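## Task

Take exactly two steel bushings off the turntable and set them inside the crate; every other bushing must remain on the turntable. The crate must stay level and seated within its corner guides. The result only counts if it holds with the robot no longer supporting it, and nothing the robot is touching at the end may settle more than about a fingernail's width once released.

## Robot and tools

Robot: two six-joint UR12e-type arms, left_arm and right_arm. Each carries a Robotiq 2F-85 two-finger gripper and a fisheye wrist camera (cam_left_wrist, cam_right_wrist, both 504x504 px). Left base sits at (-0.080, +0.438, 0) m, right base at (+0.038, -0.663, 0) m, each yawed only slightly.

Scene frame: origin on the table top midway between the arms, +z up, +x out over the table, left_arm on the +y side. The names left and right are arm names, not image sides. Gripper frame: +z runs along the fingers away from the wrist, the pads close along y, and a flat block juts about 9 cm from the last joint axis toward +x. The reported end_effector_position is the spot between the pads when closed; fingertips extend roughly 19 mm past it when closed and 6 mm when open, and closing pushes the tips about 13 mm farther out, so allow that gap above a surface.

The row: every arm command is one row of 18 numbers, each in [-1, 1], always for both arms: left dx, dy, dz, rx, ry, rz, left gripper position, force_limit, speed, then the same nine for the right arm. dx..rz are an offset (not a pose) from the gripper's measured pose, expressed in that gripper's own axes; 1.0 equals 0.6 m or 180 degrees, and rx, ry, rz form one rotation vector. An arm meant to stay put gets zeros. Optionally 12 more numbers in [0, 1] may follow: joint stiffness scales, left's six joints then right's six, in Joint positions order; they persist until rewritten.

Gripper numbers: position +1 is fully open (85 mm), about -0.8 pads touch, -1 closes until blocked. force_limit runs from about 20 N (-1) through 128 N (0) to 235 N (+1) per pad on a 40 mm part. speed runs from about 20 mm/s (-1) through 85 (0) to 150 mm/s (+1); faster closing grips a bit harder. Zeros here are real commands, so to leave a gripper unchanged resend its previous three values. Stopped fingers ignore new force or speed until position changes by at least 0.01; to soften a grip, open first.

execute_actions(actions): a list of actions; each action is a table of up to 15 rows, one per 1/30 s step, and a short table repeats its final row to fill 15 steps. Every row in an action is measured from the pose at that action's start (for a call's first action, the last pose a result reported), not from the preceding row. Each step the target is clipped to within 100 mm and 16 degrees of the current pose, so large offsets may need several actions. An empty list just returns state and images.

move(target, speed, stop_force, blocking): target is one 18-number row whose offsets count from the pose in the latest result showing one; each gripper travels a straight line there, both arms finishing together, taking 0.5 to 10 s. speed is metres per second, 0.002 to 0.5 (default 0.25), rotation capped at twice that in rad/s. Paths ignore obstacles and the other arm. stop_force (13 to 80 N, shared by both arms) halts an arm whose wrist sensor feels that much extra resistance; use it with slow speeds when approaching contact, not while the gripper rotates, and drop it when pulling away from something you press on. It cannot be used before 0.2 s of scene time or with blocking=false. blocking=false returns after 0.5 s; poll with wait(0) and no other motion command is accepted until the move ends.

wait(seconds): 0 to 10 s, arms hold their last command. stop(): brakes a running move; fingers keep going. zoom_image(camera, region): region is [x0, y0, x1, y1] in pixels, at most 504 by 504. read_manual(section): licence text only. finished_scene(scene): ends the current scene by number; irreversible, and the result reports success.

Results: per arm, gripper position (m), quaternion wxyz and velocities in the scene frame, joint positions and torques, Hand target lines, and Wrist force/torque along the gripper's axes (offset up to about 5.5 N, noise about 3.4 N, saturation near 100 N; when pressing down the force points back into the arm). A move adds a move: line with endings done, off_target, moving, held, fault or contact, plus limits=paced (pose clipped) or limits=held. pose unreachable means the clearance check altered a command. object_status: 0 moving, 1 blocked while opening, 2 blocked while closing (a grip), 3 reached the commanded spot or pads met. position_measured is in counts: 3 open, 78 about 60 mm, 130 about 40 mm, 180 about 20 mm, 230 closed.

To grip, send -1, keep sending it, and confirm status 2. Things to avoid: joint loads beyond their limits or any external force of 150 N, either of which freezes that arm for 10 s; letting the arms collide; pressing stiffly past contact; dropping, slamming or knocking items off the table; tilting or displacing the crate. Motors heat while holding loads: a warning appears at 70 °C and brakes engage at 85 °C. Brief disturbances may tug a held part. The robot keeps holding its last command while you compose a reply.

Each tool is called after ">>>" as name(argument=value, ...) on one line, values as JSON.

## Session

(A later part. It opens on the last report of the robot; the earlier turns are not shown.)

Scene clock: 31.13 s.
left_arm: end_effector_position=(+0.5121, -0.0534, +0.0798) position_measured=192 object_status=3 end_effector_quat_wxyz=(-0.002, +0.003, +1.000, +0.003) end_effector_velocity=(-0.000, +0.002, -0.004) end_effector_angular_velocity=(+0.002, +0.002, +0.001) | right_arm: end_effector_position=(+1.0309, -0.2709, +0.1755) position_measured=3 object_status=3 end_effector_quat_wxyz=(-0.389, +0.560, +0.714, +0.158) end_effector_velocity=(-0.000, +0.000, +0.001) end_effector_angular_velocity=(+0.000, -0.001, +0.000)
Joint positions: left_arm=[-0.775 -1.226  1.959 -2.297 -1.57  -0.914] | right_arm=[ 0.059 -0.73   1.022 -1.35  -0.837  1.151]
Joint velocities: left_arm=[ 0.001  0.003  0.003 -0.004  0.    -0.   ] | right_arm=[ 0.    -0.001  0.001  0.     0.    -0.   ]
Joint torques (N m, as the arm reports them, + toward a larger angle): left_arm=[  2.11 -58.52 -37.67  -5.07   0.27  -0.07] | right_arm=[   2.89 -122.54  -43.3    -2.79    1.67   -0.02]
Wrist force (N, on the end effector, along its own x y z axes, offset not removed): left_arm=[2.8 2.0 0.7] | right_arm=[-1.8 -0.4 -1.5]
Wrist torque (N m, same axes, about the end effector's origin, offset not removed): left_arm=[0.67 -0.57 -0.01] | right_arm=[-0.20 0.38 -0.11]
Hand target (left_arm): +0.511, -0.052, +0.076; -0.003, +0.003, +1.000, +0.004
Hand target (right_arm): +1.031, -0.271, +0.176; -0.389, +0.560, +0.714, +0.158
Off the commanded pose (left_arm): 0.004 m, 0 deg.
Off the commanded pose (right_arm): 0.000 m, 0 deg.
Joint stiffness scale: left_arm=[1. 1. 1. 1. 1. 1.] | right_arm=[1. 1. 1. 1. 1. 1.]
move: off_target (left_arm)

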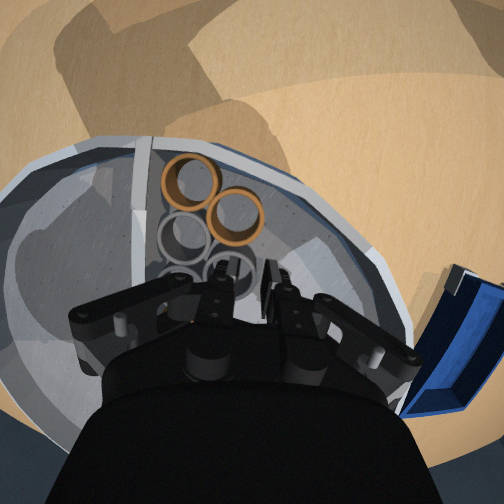

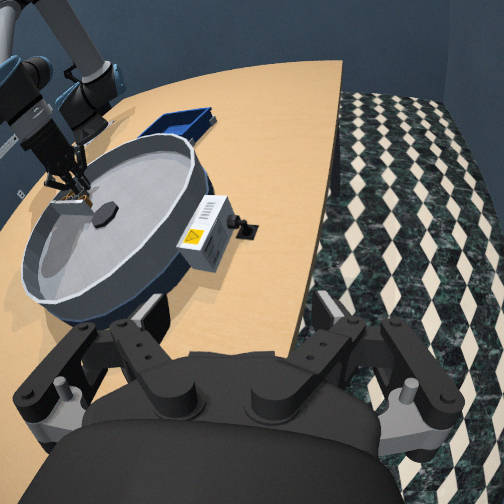

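Inside. A bit deeper until floor, to learn height.

>>> move(target=[0,0,0.018,0,0,0,-0.5,-0.6,0,0,0,0,0,0,0,1,0,0], speed=0.008, stop_force=13)

>>> move(target=[0,0,0,0,0,0,-1,-0.6,0,0,0,0,0,0,0,1,0,0])

>>> move(target=[0,0,-0.17,0,0,0,-1,-0.6,0,0,0,0,0,0,0,1,0,0])

>>> move(target=[-0.17,0.52,0,0,0,0,-1,-0.6,0,0,0,0,0,0,0,1,0,0], speed=0.4)

>>> zoom_image(camera="cam_right_wrist", region=[40,40,260,220])

Scene clock: 32.87 s.
left_arm: end_effector_position=(+0.5132, -0.0548, +0.0724) position_measured=192 object_status=3 end_effector_quat_wxyz=(-0.000, +0.003, +1.000, +0.001) end_effector_velocity=(+0.000, +0.001, -0.004) end_effector_angular_velocity=(+0.001, +0.001, +0.001) | right_arm: end_effector_position=(+1.0309, -0.2709, +0.1755) position_measured=3 object_status=3 end_effector_quat_wxyz=(-0.389, +0.560, +0.714, +0.158) end_effector_velocity=(-0.000, -0.000, +0.001) end_effector_angular_velocity=(-0.000, -0.001, +0.000)
Joint positions: left_arm=[-0.775 -1.216  1.962 -2.315 -1.57  -0.914] | right_arm=[ 0.059 -0.73   1.022 -1.35  -0.837  1.151]
Joint velocities: left_arm=[ 0.001  0.004  0.002 -0.004  0.     0.   ] | right_arm=[ 0.    -0.001  0.    -0.    -0.     0.   ]
Joint torques (N m, as the arm reports them, + toward a larger angle): left_arm=[  2.01 -59.44 -38.65  -5.32   0.11  -0.01] | right_arm=[   2.88 -121.13  -43.79   -2.8     1.87   -0.02]
Wrist force (N, on the end effector, along its own x y z axes, offset not removed): left_arm=[4.9 2.2 0.3] | right_arm=[-1.3 -1.5 -0.2]
Wrist torque (N m, same axes, about the end effector's origin, offset not removed): left_arm=[0.62 -0.83 -0.09] | right_arm=[-0.38 0.39 -0.09]
Hand target (left_arm): +0.512, -0.053, +0.069; -0.002, +0.003, +1.000, +0.003
Hand target (right_arm): +1.031, -0.271, +0.176; -0.389, +0.560, +0.714, +0.158
Off the commanded pose (left_arm): 0.004 m, 0 deg.
Off the commanded pose (right_arm): 0.000 m, 0 deg.
Joint stiffness scale: left_arm=[1. 1. 1. 1. 1. 1.] | right_arm=[1. 1. 1. 1. 1. 1.]
move: off_target (left_arm)

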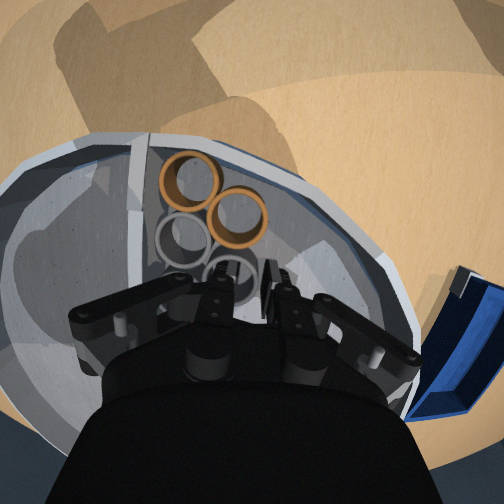

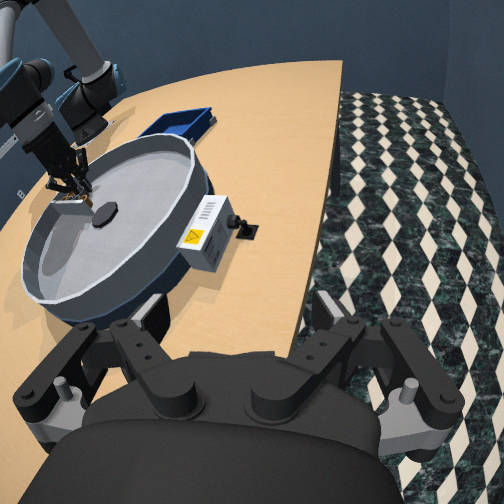

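Scene clock: 33.37 s.
left_arm: end_effector_position=(+0.5131, -0.0543, +0.0724) position_measured=211 object_status=2 end_effector_quat_wxyz=(-0.001, +0.003, +1.000, +0.001) end_effector_velocity=(+0.000, +0.000, +0.000) end_effector_angular_velocity=(+0.000, +0.000, -0.001) | right_arm: end_effector_position=(+1.0309, -0.2709, +0.1755) position_measured=3 object_status=3 end_effector_quat_wxyz=(-0.389, +0.560, +0.714, +0.158) end_effector_velocity=(+0.000, +0.000, +0.000) end_effector_angular_velocity=(+0.000, -0.000, -0.000)
Joint positions: left_arm=[-0.775 -1.217  1.963 -2.314 -1.57  -0.914] | right_arm=[ 0.059 -0.73   1.022 -1.35  -0.837  1.151]
Joint velocities: left_arm=[ 0.    -0.    -0.     0.001 -0.     0.001] | right_arm=[-0. -0. -0.  0.  0.  0.]
Joint torques (N m, as the arm reports them, + toward a larger angle): left_arm=[  1.9  -63.4  -41.38  -5.15   0.    -0.16] | right_arm=[   1.97 -120.91  -43.48   -2.86    1.82    0.06]
Wrist force (N, on the end effector, along its own x y z axes, offset not removed): left_arm=[6.1 1.8 -1.5] | right_arm=[-1.7 -0.4 -2.3]
Wrist torque (N m, same axes, about the end effector's origin, offset not removed): left_arm=[0.57 -1.06 -0.01] | right_arm=[-0.27 0.36 -0.02]
Hand target (left_arm): +0.513, -0.055, +0.072; -0.000, +0.003, +1.000, +0.001
Hand target (right_arm): +1.031, -0.271, +0.176; -0.389, +0.560, +0.714, +0.158
Off the commanded pose (left_arm): 0.000 m, 0 deg.
Off the commanded pose (right_arm): 0.000 m, 0 deg.
Joint stiffness scale: left_arm=[1. 1. 1. 1. 1. 1.] | right_arm=[1. 1. 1. 1. 1. 1.]
move: done

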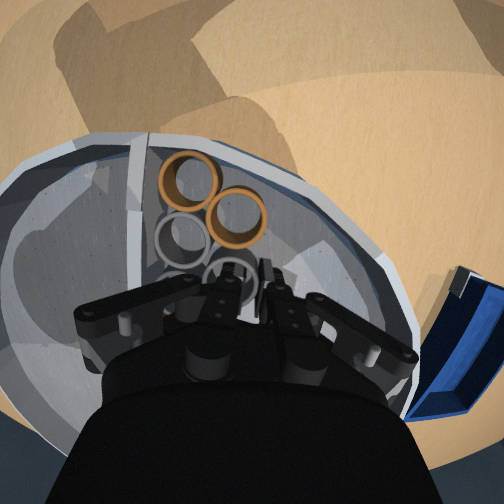

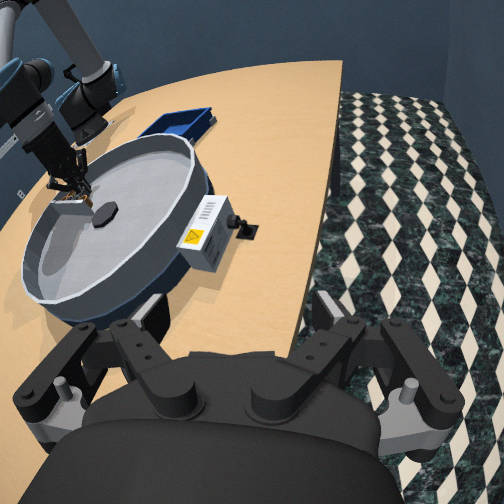

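Scene clock: 34.53 s.
left_arm: end_effector_position=(+0.5140, -0.0554, +0.1761) position_measured=211 object_status=2 end_effector_quat_wxyz=(+0.001, +0.003, +1.000, -0.000) end_effector_velocity=(-0.001, +0.000, -0.001) end_effector_angular_velocity=(+0.001, +0.001, -0.001) | right_arm: end_effector_position=(+1.0309, -0.2709, +0.1755) position_measured=3 object_status=3 end_effector_quat_wxyz=(-0.389, +0.560, +0.714, +0.158) end_effector_velocity=(+0.001, +0.000, +0.001) end_effector_angular_velocity=(-0.000, -0.001, -0.000)
Joint positions: left_arm=[-0.775 -1.325  1.887 -2.133 -1.57  -0.914] | right_arm=[ 0.059 -0.73   1.022 -1.35  -0.837  1.151]
Joint velocities: left_arm=[-0.001 -0.     0.001  0.001 -0.     0.   ] | right_arm=[ 0.    -0.    -0.002  0.     0.     0.001]
Joint torques (N m, as the arm reports them, + toward a larger angle): left_arm=[  0.89 -58.77 -44.86  -4.31   0.01  -0.03] | right_arm=[   4.25 -121.54  -43.52   -2.76    1.73    0.17]
Wrist force (N, on the end effector, along its own x y z axes, offset not removed): left_arm=[3.1 1.3 0.5] | right_arm=[-0.1 -1.2 -2.9]
Wrist torque (N m, same axes, about the end effector's origin, offset not removed): left_arm=[0.53 -0.61 0.01] | right_arm=[-0.25 0.14 -0.16]
Hand target (left_arm): +0.513, -0.054, +0.174; -0.001, +0.003, +1.000, +0.001
Hand target (right_arm): +1.031, -0.271, +0.176; -0.389, +0.560, +0.714, +0.158
Off the commanded pose (left_arm): 0.002 m, 0 deg.
Off the commanded pose (right_arm): 0.000 m, 0 deg.
Joint stiffness scale: left_arm=[1. 1. 1. 1. 1. 1.] | right_arm=[1. 1. 1. 1. 1. 1.]
move: done

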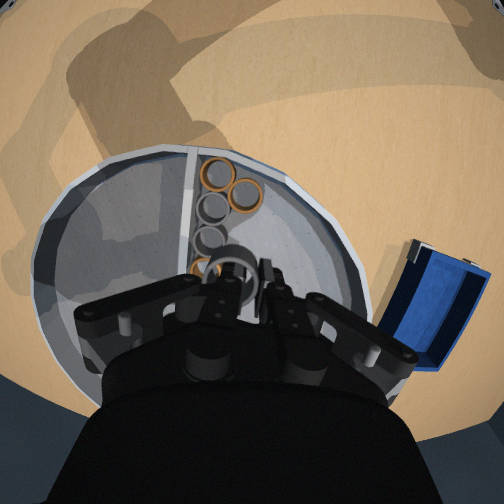

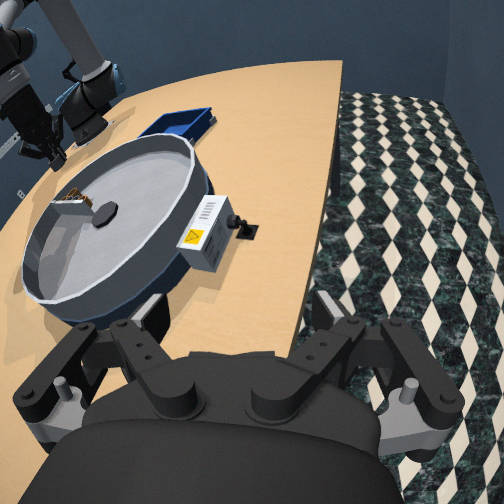

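Scene clock: 36.10 s.
left_arm: end_effector_position=(+0.6163, +0.2568, +0.1757) position_measured=211 object_status=2 end_effector_quat_wxyz=(+0.001, +0.003, +1.000, -0.000) end_effector_velocity=(+0.000, -0.000, +0.000) end_effector_angular_velocity=(-0.000, -0.001, -0.000) | right_arm: end_effector_position=(+1.0309, -0.2709, +0.1755) position_measured=3 object_status=3 end_effector_quat_wxyz=(-0.389, +0.560, +0.714, +0.158) end_effector_velocity=(+0.000, +0.000, +0.001) end_effector_angular_velocity=(+0.000, -0.001, -0.000)
Joint positions: left_arm=[-0.354 -1.405  1.988 -2.155 -1.571 -0.494] | right_arm=[ 0.059 -0.73   1.022 -1.35  -0.837  1.151]
Joint velocities: left_arm=[-0.     0.    -0.001 -0.     0.     0.   ] | right_arm=[ 0.    -0.001 -0.    -0.     0.     0.   ]
Joint torques (N m, as the arm reports them, + toward a larger angle): left_arm=[  1.83 -49.8  -47.88  -4.65  -0.42   0.27] | right_arm=[   2.47 -122.22  -44.2    -3.02    1.91    0.1 ]
Wrist force (N, on the end effector, along its own x y z axes, offset not removed): left_arm=[4.0 3.3 0.9] | right_arm=[-0.5 0.1 -3.3]
Wrist torque (N m, same axes, about the end effector's origin, offset not removed): left_arm=[0.76 -0.75 -0.01] | right_arm=[-0.08 0.21 -0.06]
Hand target (left_arm): +0.617, +0.256, +0.175; -0.000, +0.003, +1.000, -0.001
Hand target (right_arm): +1.031, -0.271, +0.176; -0.389, +0.560, +0.714, +0.158
Off the commanded pose (left_arm): 0.002 m, 0 deg.
Off the commanded pose (right_arm): 0.000 m, 0 deg.
Joint stiffness scale: left_arm=[1. 1. 1. 1. 1. 1.] | right_arm=[1. 1. 1. 1. 1. 1.]
move: done

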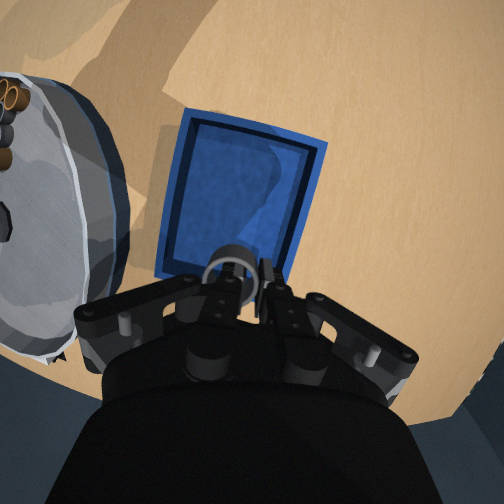

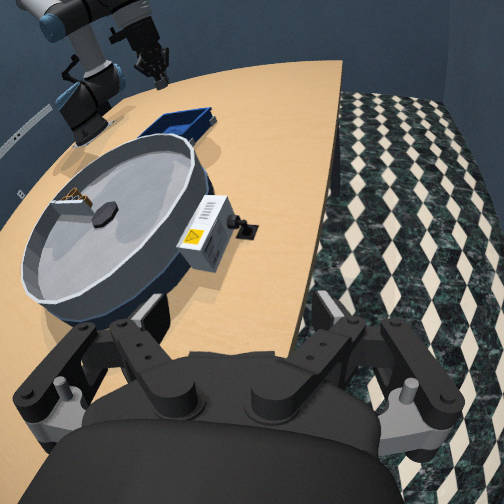

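Region (40, 40, 260, 220) of cam_right_wrist's 504x504 image, scaled by 2.291, with more detail than that image has; it fills the top 412 rows of this view, and the rest is white.

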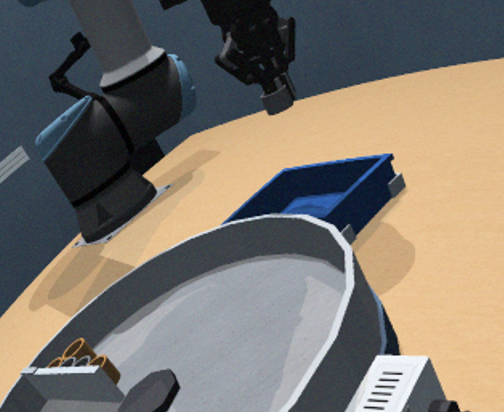

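>>> move(target=[0,-0.03,0.21,0,0,0,-1,-0.6,0,0,0,0,0,0,0,1,0,0], speed=0.15)

>>> move(target=[0,0,0.06,0,0,0,-1,-0.6,0,0,0,0,0,0,0,1,0,0], speed=0.01, stop_force=13)

Scene clock: 37.63 s.
left_arm: end_effector_position=(+0.6156, +0.2398, +0.0477) position_measured=211 object_status=2 end_effector_quat_wxyz=(-0.002, +0.003, +1.000, +0.001) end_effector_velocity=(+0.003, -0.001, +0.001) end_effector_angular_velocity=(-0.005, -0.009, +0.002) | right_arm: end_effector_position=(+1.0309, -0.2709, +0.1755) position_measured=3 object_status=3 end_effector_quat_wxyz=(-0.389, +0.560, +0.714, +0.158) end_effector_velocity=(+0.001, -0.000, +0.002) end_effector_angular_velocity=(+0.000, -0.002, -0.001)
Joint positions: left_arm=[-0.375 -1.247  2.07  -2.389 -1.571 -0.516] | right_arm=[ 0.059 -0.73   1.022 -1.35  -0.837  1.151]
Joint velocities: left_arm=[ 0.001 -0.     0.    -0.011 -0.    -0.001] | right_arm=[-0.    -0.001 -0.002  0.     0.     0.001]
Joint torques (N m, as the arm reports them, + toward a larger angle): left_arm=[  1.39 -62.25 -38.72  -5.19  -0.01  -0.58] | right_arm=[   2.03 -122.29  -43.53   -2.83    1.72    0.15]
Wrist force (N, on the end effector, along its own x y z axes, offset not removed): left_arm=[4.2 1.8 0.7] | right_arm=[-1.0 0.3 -1.9]
Wrist torque (N m, same axes, about the end effector's origin, offset not removed): left_arm=[0.65 -0.78 0.05] | right_arm=[-0.03 0.33 -0.10]
Hand target (left_arm): +0.616, +0.239, +0.050; +0.001, +0.003, +1.000, -0.000
Hand target (right_arm): +1.031, -0.271, +0.176; -0.389, +0.560, +0.714, +0.158
Off the commanded pose (left_arm): 0.002 m, 0 deg.
Off the commanded pose (right_arm): 0.000 m, 0 deg.
Joint stiffness scale: left_arm=[1. 1. 1. 1. 1. 1.] | right_arm=[1. 1. 1. 1. 1. 1.]
move: done

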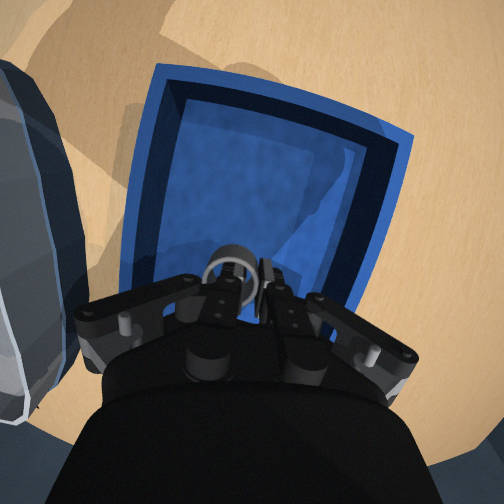

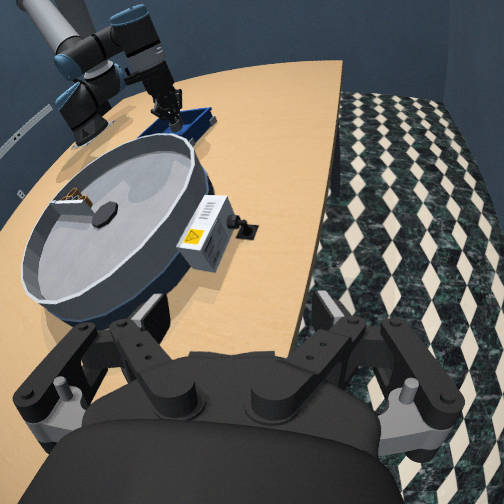

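Scene clock: 41.20 s.
left_arm: end_effector_position=(+0.6197, +0.2374, +0.0243) position_measured=211 object_status=2 end_effector_quat_wxyz=(+0.004, +0.003, +1.000, -0.002) end_effector_velocity=(-0.001, +0.002, -0.001) end_effector_angular_velocity=(+0.001, +0.002, +0.000) | right_arm: end_effector_position=(+1.0309, -0.2709, +0.1755) position_measured=3 object_status=3 end_effector_quat_wxyz=(-0.389, +0.560, +0.714, +0.158) end_effector_velocity=(+0.000, +0.000, -0.000) end_effector_angular_velocity=(+0.000, -0.001, +0.000)
Joint positions: left_arm=[-0.375 -1.211  2.08  -2.449 -1.571 -0.516] | right_arm=[ 0.059 -0.73   1.022 -1.35  -0.837  1.151]
Joint velocities: left_arm=[0.002 0.    0.001 0.002 0.    0.002] | right_arm=[ 0.     0.001 -0.001 -0.    -0.    -0.   ]
Joint torques (N m, as the arm reports them, + toward a larger angle): left_arm=[  0.01 -60.11 -35.95  -4.27   0.26  -0.15] | right_arm=[   1.75 -123.15  -43.35   -2.99    1.74    0.1 ]
Wrist force (N, on the end effector, along its own x y z axes, offset not removed): left_arm=[6.0 3.2 -6.9] | right_arm=[-1.0 -1.5 -2.8]
Wrist torque (N m, same axes, about the end effector's origin, offset not removed): left_arm=[0.59 -0.61 0.01] | right_arm=[-0.32 0.26 -0.10]
Hand target (left_arm): +0.619, +0.238, +0.024; +0.003, +0.003, +1.000, -0.002
Hand target (right_arm): +1.031, -0.271, +0.176; -0.389, +0.560, +0.714, +0.158
Off the commanded pose (left_arm): 0.013 m, 1 deg.
Off the commanded pose (right_arm): 0.000 m, 0 deg.
Joint stiffness scale: left_arm=[1. 1. 1. 1. 1. 1.] | right_arm=[1. 1. 1. 1. 1. 1.]
move: contact (left_arm)

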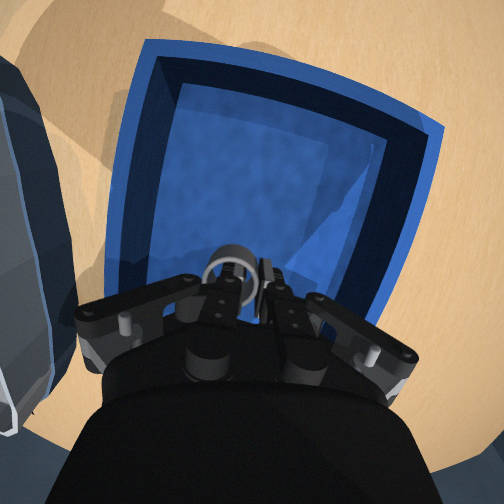

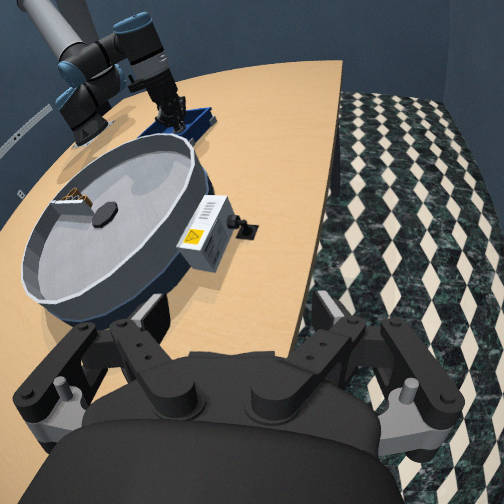

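>>> move(target=[0,0,0,0,0,0,-0.5,-0.6,0,0,0,0,0,0,0,1,0,0])

>>> move(target=[0,0,-0.2,0,0,0,-0.5,-0.6,0,0,0,0,0,0,0,1,0,0])

>>> move(target=[0.159,-0.533,0,0,0,0,-0.5,-0.6,0,0,0,0,0,0,0,1,0,0], speed=0.4)

>>> move(target=[0,0,0.08,0,0,0,-0.5,-0.6,0,0,0,0,0,0,0,1,0,0], speed=0.1)

>>> zoom_image(camera="cam_left_wrist", region=[150,140,330,320])

Scene clock: 42.13 s.
left_arm: end_effector_position=(+0.6197, +0.2374, +0.0243) position_measured=192 object_status=3 end_effector_quat_wxyz=(+0.004, +0.003, +1.000, -0.002) end_effector_velocity=(-0.000, -0.001, +0.000) end_effector_angular_velocity=(-0.000, -0.000, -0.002) | right_arm: end_effector_position=(+1.0309, -0.2709, +0.1755) position_measured=3 object_status=3 end_effector_quat_wxyz=(-0.389, +0.560, +0.714, +0.158) end_effector_velocity=(-0.000, +0.000, +0.001) end_effector_angular_velocity=(-0.000, +0.000, -0.000)
Joint positions: left_arm=[-0.375 -1.211  2.08  -2.448 -1.571 -0.516] | right_arm=[ 0.059 -0.73   1.022 -1.35  -0.837  1.151]
Joint velocities: left_arm=[-0.001 -0.    -0.     0.     0.     0.   ] | right_arm=[ 0.    -0.001  0.    -0.     0.     0.001]
Joint torques (N m, as the arm reports them, + toward a larger angle): left_arm=[  3.15 -60.61 -36.49  -4.73   0.07   0.05] | right_arm=[   1.34 -120.6   -43.36   -2.82    1.73   -0.2 ]
Wrist force (N, on the end effector, along its own x y z axes, offset not removed): left_arm=[2.3 0.6 0.1] | right_arm=[-1.3 -0.8 0.0]
Wrist torque (N m, same axes, about the end effector's origin, offset not removed): left_arm=[0.40 -0.42 -0.04] | right_arm=[-0.22 0.26 -0.04]
Hand target (left_arm): +0.620, +0.237, +0.024; +0.004, +0.003, +1.000, -0.002
Hand target (right_arm): +1.031, -0.271, +0.176; -0.389, +0.560, +0.714, +0.158
Off the commanded pose (left_arm): 0.000 m, 0 deg.
Off the commanded pose (right_arm): 0.000 m, 0 deg.
Joint stiffness scale: left_arm=[1. 1. 1. 1. 1. 1.] | right_arm=[1. 1. 1. 1. 1. 1.]
move: done

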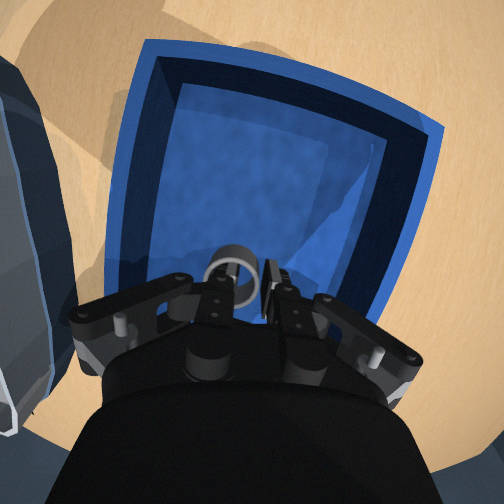

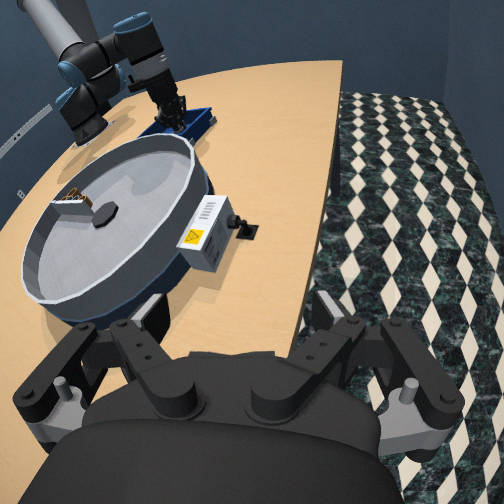

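Scene clock: 43.33 s.
left_arm: end_effector_position=(+0.6201, +0.2372, +0.1466) position_measured=192 object_status=3 end_effector_quat_wxyz=(+0.006, +0.003, +1.000, -0.003) end_effector_velocity=(-0.000, -0.001, -0.000) end_effector_angular_velocity=(+0.000, +0.000, -0.002) | right_arm: end_effector_position=(+1.0309, -0.2709, +0.1755) position_measured=3 object_status=3 end_effector_quat_wxyz=(-0.389, +0.560, +0.714, +0.158) end_effector_velocity=(+0.001, -0.000, +0.002) end_effector_angular_velocity=(-0.000, -0.002, -0.001)
Joint positions: left_arm=[-0.375 -1.366  2.005 -2.223 -1.571 -0.516] | right_arm=[ 0.059 -0.73   1.022 -1.35  -0.837  1.151]
Joint velocities: left_arm=[-0.002  0.    -0.     0.     0.    -0.   ] | right_arm=[-0.    -0.001 -0.001 -0.    -0.     0.   ]
Joint torques (N m, as the arm reports them, + toward a larger angle): left_arm=[  2.44 -53.24 -41.58  -4.19   0.16   0.04] | right_arm=[   2.67 -121.71  -43.62   -2.64    1.55    0.04]
Wrist force (N, on the end effector, along its own x y z axes, offset not removed): left_arm=[4.2 2.2 0.8] | right_arm=[-0.8 -1.9 0.3]
Wrist torque (N m, same axes, about the end effector's origin, offset not removed): left_arm=[0.67 -0.78 -0.05] | right_arm=[-0.47 0.28 -0.08]
Hand target (left_arm): +0.619, +0.238, +0.144; +0.004, +0.003, +1.000, -0.002
Hand target (right_arm): +1.031, -0.271, +0.176; -0.389, +0.560, +0.714, +0.158
Off the commanded pose (left_arm): 0.003 m, 0 deg.
Off the commanded pose (right_arm): 0.000 m, 0 deg.
Joint stiffness scale: left_arm=[1. 1. 1. 1. 1. 1.] | right_arm=[1. 1. 1. 1. 1. 1.]
move: done

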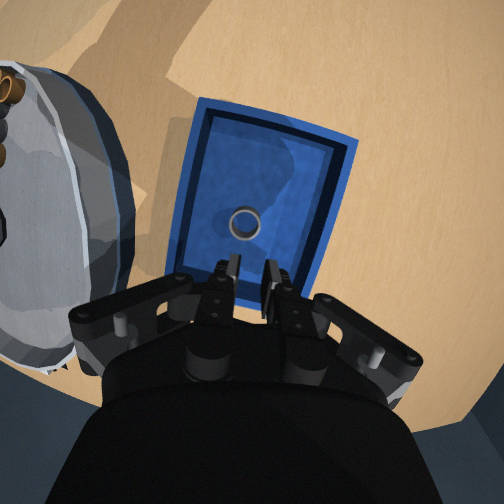

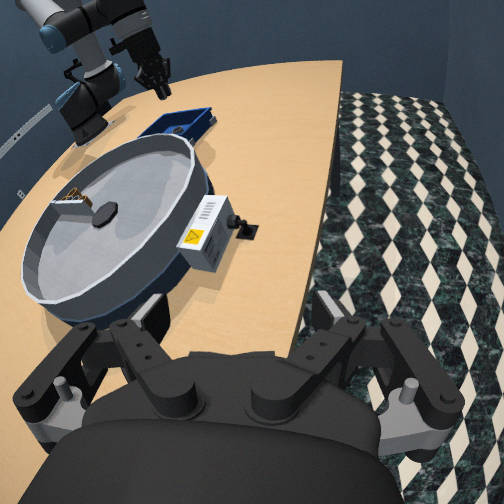

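Scene clock: 44.90 s.
left_arm: end_effector_position=(+0.5230, -0.0811, +0.1461) position_measured=192 object_status=3 end_effector_quat_wxyz=(+0.006, +0.003, +1.000, -0.002) end_effector_velocity=(-0.000, -0.001, +0.000) end_effector_angular_velocity=(+0.000, +0.000, +0.001) | right_arm: end_effector_position=(+1.0309, -0.2709, +0.1755) position_measured=3 object_status=3 end_effector_quat_wxyz=(-0.389, +0.560, +0.714, +0.158) end_effector_velocity=(+0.001, -0.001, +0.001) end_effector_angular_velocity=(+0.001, -0.002, -0.000)
Joint positions: left_arm=[-0.788 -1.266  1.872 -2.187 -1.565 -0.927] | right_arm=[ 0.059 -0.73   1.022 -1.35  -0.837  1.151]
Joint velocities: left_arm=[-0.001  0.    -0.001  0.001 -0.    -0.001] | right_arm=[-0.001 -0.    -0.001 -0.     0.    -0.001]
Joint torques (N m, as the arm reports them, + toward a larger angle): left_arm=[  2.54 -64.29 -46.87  -3.92   0.72  -0.34] | right_arm=[   2.89 -120.95  -43.92   -2.96    1.83   -0.02]
Wrist force (N, on the end effector, along its own x y z axes, offset not removed): left_arm=[3.9 1.3 1.1] | right_arm=[-0.7 -1.9 -0.8]
Wrist torque (N m, same axes, about the end effector's origin, offset not removed): left_arm=[0.46 -0.69 0.00] | right_arm=[-0.49 0.25 -0.16]
Hand target (left_arm): +0.524, -0.082, +0.148; +0.007, +0.003, +1.000, -0.003
Hand target (right_arm): +1.031, -0.271, +0.176; -0.389, +0.560, +0.714, +0.158
Off the commanded pose (left_arm): 0.002 m, 0 deg.
Off the commanded pose (right_arm): 0.000 m, 0 deg.
Joint stiffness scale: left_arm=[1. 1. 1. 1. 1. 1.] | right_arm=[1. 1. 1. 1. 1. 1.]
move: done

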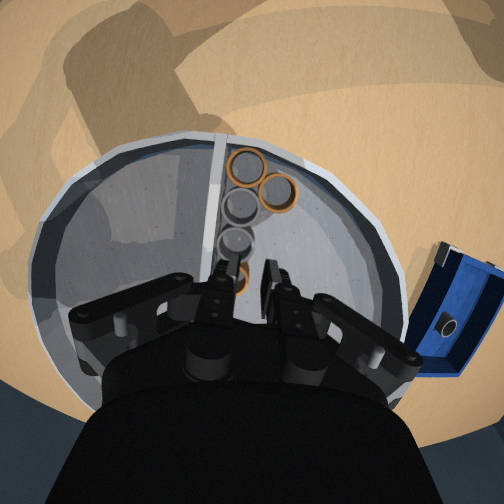

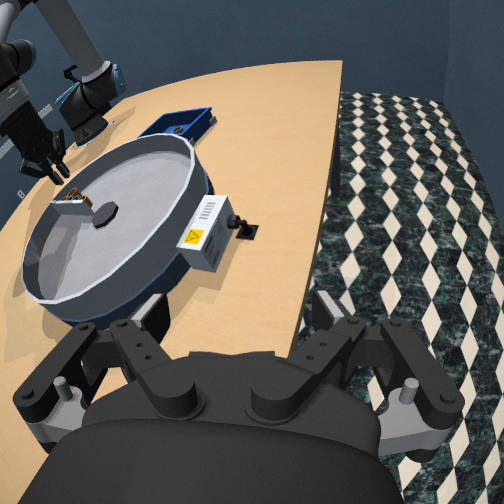

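Scene clock: 45.83 s.
left_arm: end_effector_position=(+0.5230, -0.0811, +0.0967) position_measured=192 object_status=3 end_effector_quat_wxyz=(+0.005, +0.003, +1.000, -0.001) end_effector_velocity=(+0.001, -0.003, +0.001) end_effector_angular_velocity=(-0.006, -0.005, -0.000) | right_arm: end_effector_position=(+1.0309, -0.2709, +0.1755) position_measured=3 object_status=3 end_effector_quat_wxyz=(-0.389, +0.560, +0.714, +0.158) end_effector_velocity=(-0.000, +0.001, -0.001) end_effector_angular_velocity=(+0.000, +0.001, +0.000)
Joint positions: left_arm=[-0.788 -1.214  1.905 -2.269 -1.565 -0.927] | right_arm=[ 0.059 -0.73   1.022 -1.35  -0.837  1.151]
Joint velocities: left_arm=[-0.001  0.    -0.001 -0.007  0.    -0.001] | right_arm=[ 0.001  0.001 -0.     0.     0.     0.   ]
Joint torques (N m, as the arm reports them, + toward a larger angle): left_arm=[  2.94 -67.08 -42.45  -5.32   0.33   0.29] | right_arm=[   2.67 -122.49  -43.11   -2.88    1.8     0.2 ]
Wrist force (N, on the end effector, along its own x y z axes, offset not removed): left_arm=[2.8 1.8 -0.4] | right_arm=[-1.1 -0.3 -2.3]
Wrist torque (N m, same axes, about the end effector's origin, offset not removed): left_arm=[0.58 -0.51 -0.04] | right_arm=[-0.19 0.35 -0.14]
Hand target (left_arm): +0.524, -0.081, +0.098; +0.006, +0.003, +1.000, -0.002
Hand target (right_arm): +1.031, -0.271, +0.176; -0.389, +0.560, +0.714, +0.158
Off the commanded pose (left_arm): 0.002 m, 0 deg.
Off the commanded pose (right_arm): 0.000 m, 0 deg.
Joint stiffness scale: left_arm=[1. 1. 1. 1. 1. 1.] | right_arm=[1. 1. 1. 1. 1. 1.]
move: done

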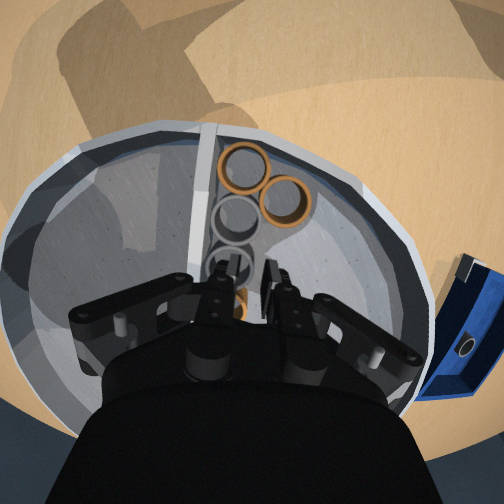

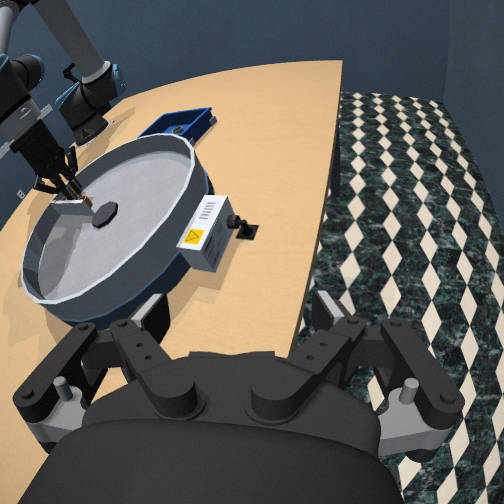

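Region (150, 140, 330, 320) of cam_left_wrist's 504x504 image, scaled by 2.800, with more detail than that image has.

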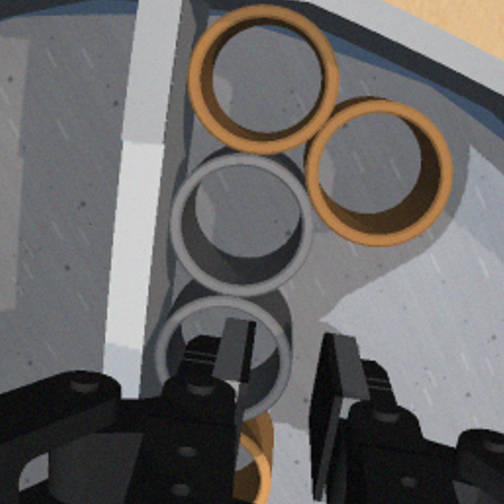

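>>> move(target=[0,0,0.04,0,0,0,-0.5,-0.6,0,0,0,0,0,0,0,1,0,0], speed=0.012, stop_force=13)

>>> move(target=[0,0,0,0,0,0,-1,-0.6,0,0,0,0,0,0,0,1,0,0])

>>> move(target=[0,0,-0.12,0,0,0,-1,-0.6,0,0,0,0,0,0,0,1,0,0])

Scene clock: 48.30 s.
left_arm: end_effector_position=(+0.5241, -0.0825, +0.0759) position_measured=192 object_status=3 end_effector_quat_wxyz=(+0.006, +0.003, +1.000, -0.003) end_effector_velocity=(-0.000, -0.001, -0.001) end_effector_angular_velocity=(-0.002, -0.001, -0.001) | right_arm: end_effector_position=(+1.0309, -0.2709, +0.1755) position_measured=3 object_status=3 end_effector_quat_wxyz=(-0.389, +0.560, +0.714, +0.158) end_effector_velocity=(-0.000, -0.000, -0.001) end_effector_angular_velocity=(-0.000, +0.001, -0.000)
Joint positions: left_arm=[-0.788 -1.189  1.916 -2.309 -1.565 -0.927] | right_arm=[ 0.059 -0.73   1.022 -1.35  -0.837  1.151]
Joint velocities: left_arm=[-0.001  0.001  0.001 -0.004 -0.    -0.   ] | right_arm=[-0.     0.001  0.001 -0.    -0.     0.   ]
Joint torques (N m, as the arm reports them, + toward a larger angle): left_arm=[  1.99 -64.79 -38.55  -5.08   0.32   0.  ] | right_arm=[   0.86 -120.99  -43.28   -3.01    1.73    0.16]
Wrist force (N, on the end effector, along its own x y z axes, offset not removed): left_arm=[4.0 2.4 0.0] | right_arm=[-0.5 -0.7 -3.4]
Wrist torque (N m, same axes, about the end effector's origin, offset not removed): left_arm=[0.71 -0.71 -0.03] | right_arm=[-0.24 0.17 -0.08]
Hand target (left_arm): +0.523, -0.081, +0.073; +0.005, +0.003, +1.000, -0.001
Hand target (right_arm): +1.031, -0.271, +0.176; -0.389, +0.560, +0.714, +0.158
Off the commanded pose (left_arm): 0.004 m, 0 deg.
Off the commanded pose (right_arm): 0.000 m, 0 deg.
Joint stiffness scale: left_arm=[1. 1. 1. 1. 1. 1.] | right_arm=[1. 1. 1. 1. 1. 1.]
move: off_target (left_arm)

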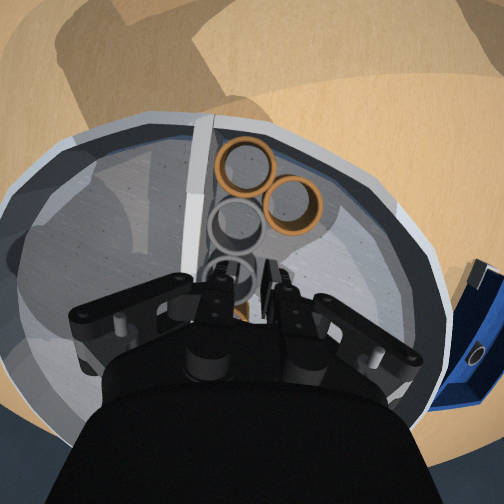

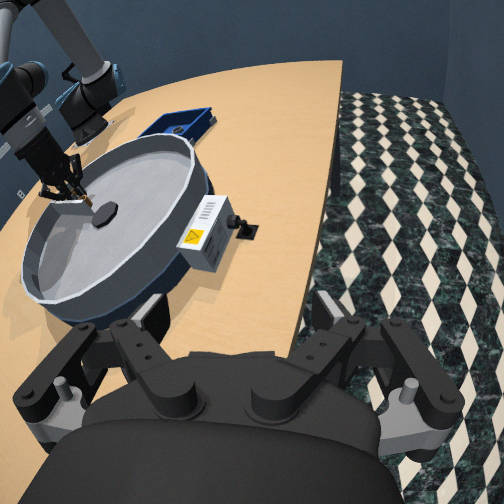

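Scene clock: 48.80 s.
left_arm: end_effector_position=(+0.5244, -0.0825, +0.0760) position_measured=212 object_status=2 end_effector_quat_wxyz=(+0.006, +0.003, +1.000, -0.003) end_effector_velocity=(+0.001, +0.000, +0.000) end_effector_angular_velocity=(-0.000, -0.000, +0.001) | right_arm: end_effector_position=(+1.0309, -0.2709, +0.1755) position_measured=3 object_status=3 end_effector_quat_wxyz=(-0.389, +0.560, +0.714, +0.158) end_effector_velocity=(+0.000, +0.000, +0.000) end_effector_angular_velocity=(+0.001, -0.000, -0.001)
Joint positions: left_arm=[-0.788 -1.189  1.916 -2.309 -1.564 -0.927] | right_arm=[ 0.059 -0.73   1.022 -1.35  -0.837  1.151]
Joint velocities: left_arm=[ 0.001 -0.    -0.     0.     0.    -0.001] | right_arm=[-0.    -0.    -0.     0.     0.001  0.   ]
Joint torques (N m, as the arm reports them, + toward a larger angle): left_arm=[  1.27 -66.95 -41.52  -4.54  -0.26  -0.18] | right_arm=[   2.61 -121.47  -44.01   -2.99    1.73    0.12]
Wrist force (N, on the end effector, along its own x y z axes, offset not removed): left_arm=[4.6 1.7 0.5] | right_arm=[-2.8 -1.2 -1.4]
Wrist torque (N m, same axes, about the end effector's origin, offset not removed): left_arm=[0.55 -0.84 0.00] | right_arm=[-0.27 0.52 -0.14]
Hand target (left_arm): +0.524, -0.083, +0.076; +0.006, +0.003, +1.000, -0.003
Hand target (right_arm): +1.031, -0.271, +0.176; -0.389, +0.560, +0.714, +0.158
Off the commanded pose (left_arm): 0.000 m, 0 deg.
Off the commanded pose (right_arm): 0.000 m, 0 deg.
Joint stiffness scale: left_arm=[1. 1. 1. 1. 1. 1.] | right_arm=[1. 1. 1. 1. 1. 1.]
move: done

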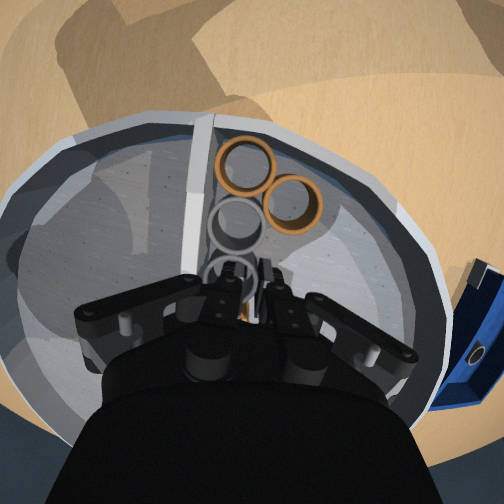

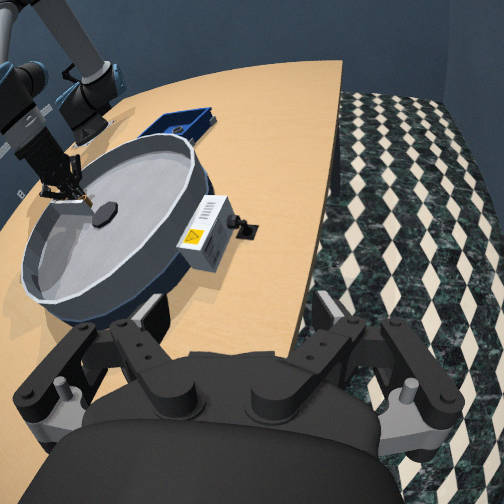

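Scene clock: 49.93 s.
left_arm: end_effector_position=(+0.5256, -0.0821, +0.1504) position_measured=212 object_status=2 end_effector_quat_wxyz=(+0.008, +0.002, +1.000, -0.004) end_effector_velocity=(+0.001, +0.000, +0.000) end_effector_angular_velocity=(-0.001, -0.000, +0.001) | right_arm: end_effector_position=(+1.0309, -0.2709, +0.1755) position_measured=3 object_status=3 end_effector_quat_wxyz=(-0.389, +0.560, +0.714, +0.158) end_effector_velocity=(+0.000, -0.000, -0.001) end_effector_angular_velocity=(+0.000, +0.002, -0.001)
Joint positions: left_arm=[-0.787 -1.268  1.868 -2.186 -1.563 -0.927] | right_arm=[ 0.059 -0.73   1.022 -1.35  -0.837  1.151]
Joint velocities: left_arm=[ 0.001 -0.    -0.    -0.    -0.     0.   ] | right_arm=[-0.     0.001 -0.     0.     0.     0.   ]
Joint torques (N m, as the arm reports them, + toward a larger angle): left_arm=[  0.09 -62.85 -43.22  -4.34  -0.54  -0.25] | right_arm=[   1.64 -120.99  -43.7    -2.79    1.65    0.17]
Wrist force (N, on the end effector, along its own x y z axes, offset not removed): left_arm=[3.6 1.2 0.3] | right_arm=[-1.4 -2.6 1.2]
Wrist torque (N m, same axes, about the end effector's origin, offset not removed): left_arm=[0.41 -0.69 0.02] | right_arm=[-0.55 0.39 -0.06]
Hand target (left_arm): +0.524, -0.082, +0.148; +0.006, +0.003, +1.000, -0.003
Hand target (right_arm): +1.031, -0.271, +0.176; -0.389, +0.560, +0.714, +0.158
Off the commanded pose (left_arm): 0.003 m, 0 deg.
Off the commanded pose (right_arm): 0.000 m, 0 deg.
Joint stiffness scale: left_arm=[1. 1. 1. 1. 1. 1.] | right_arm=[1. 1. 1. 1. 1. 1.]
move: done

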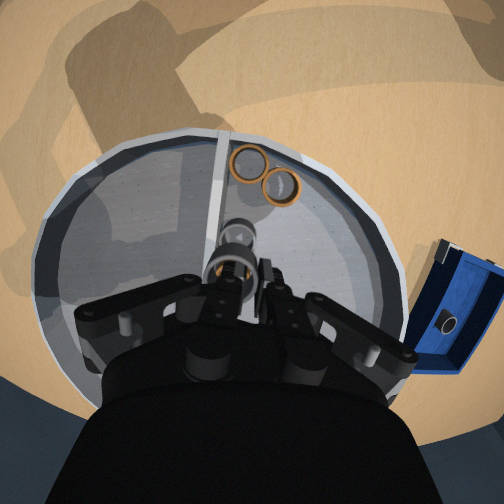

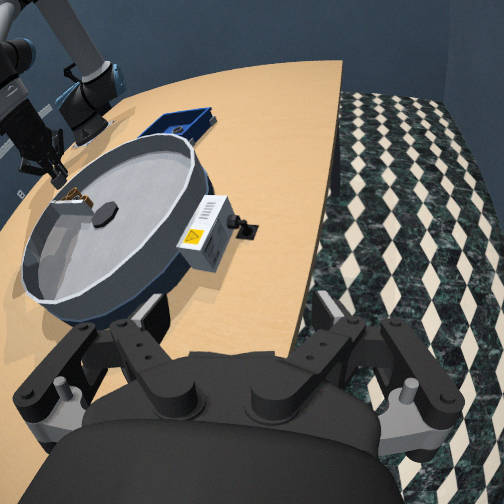

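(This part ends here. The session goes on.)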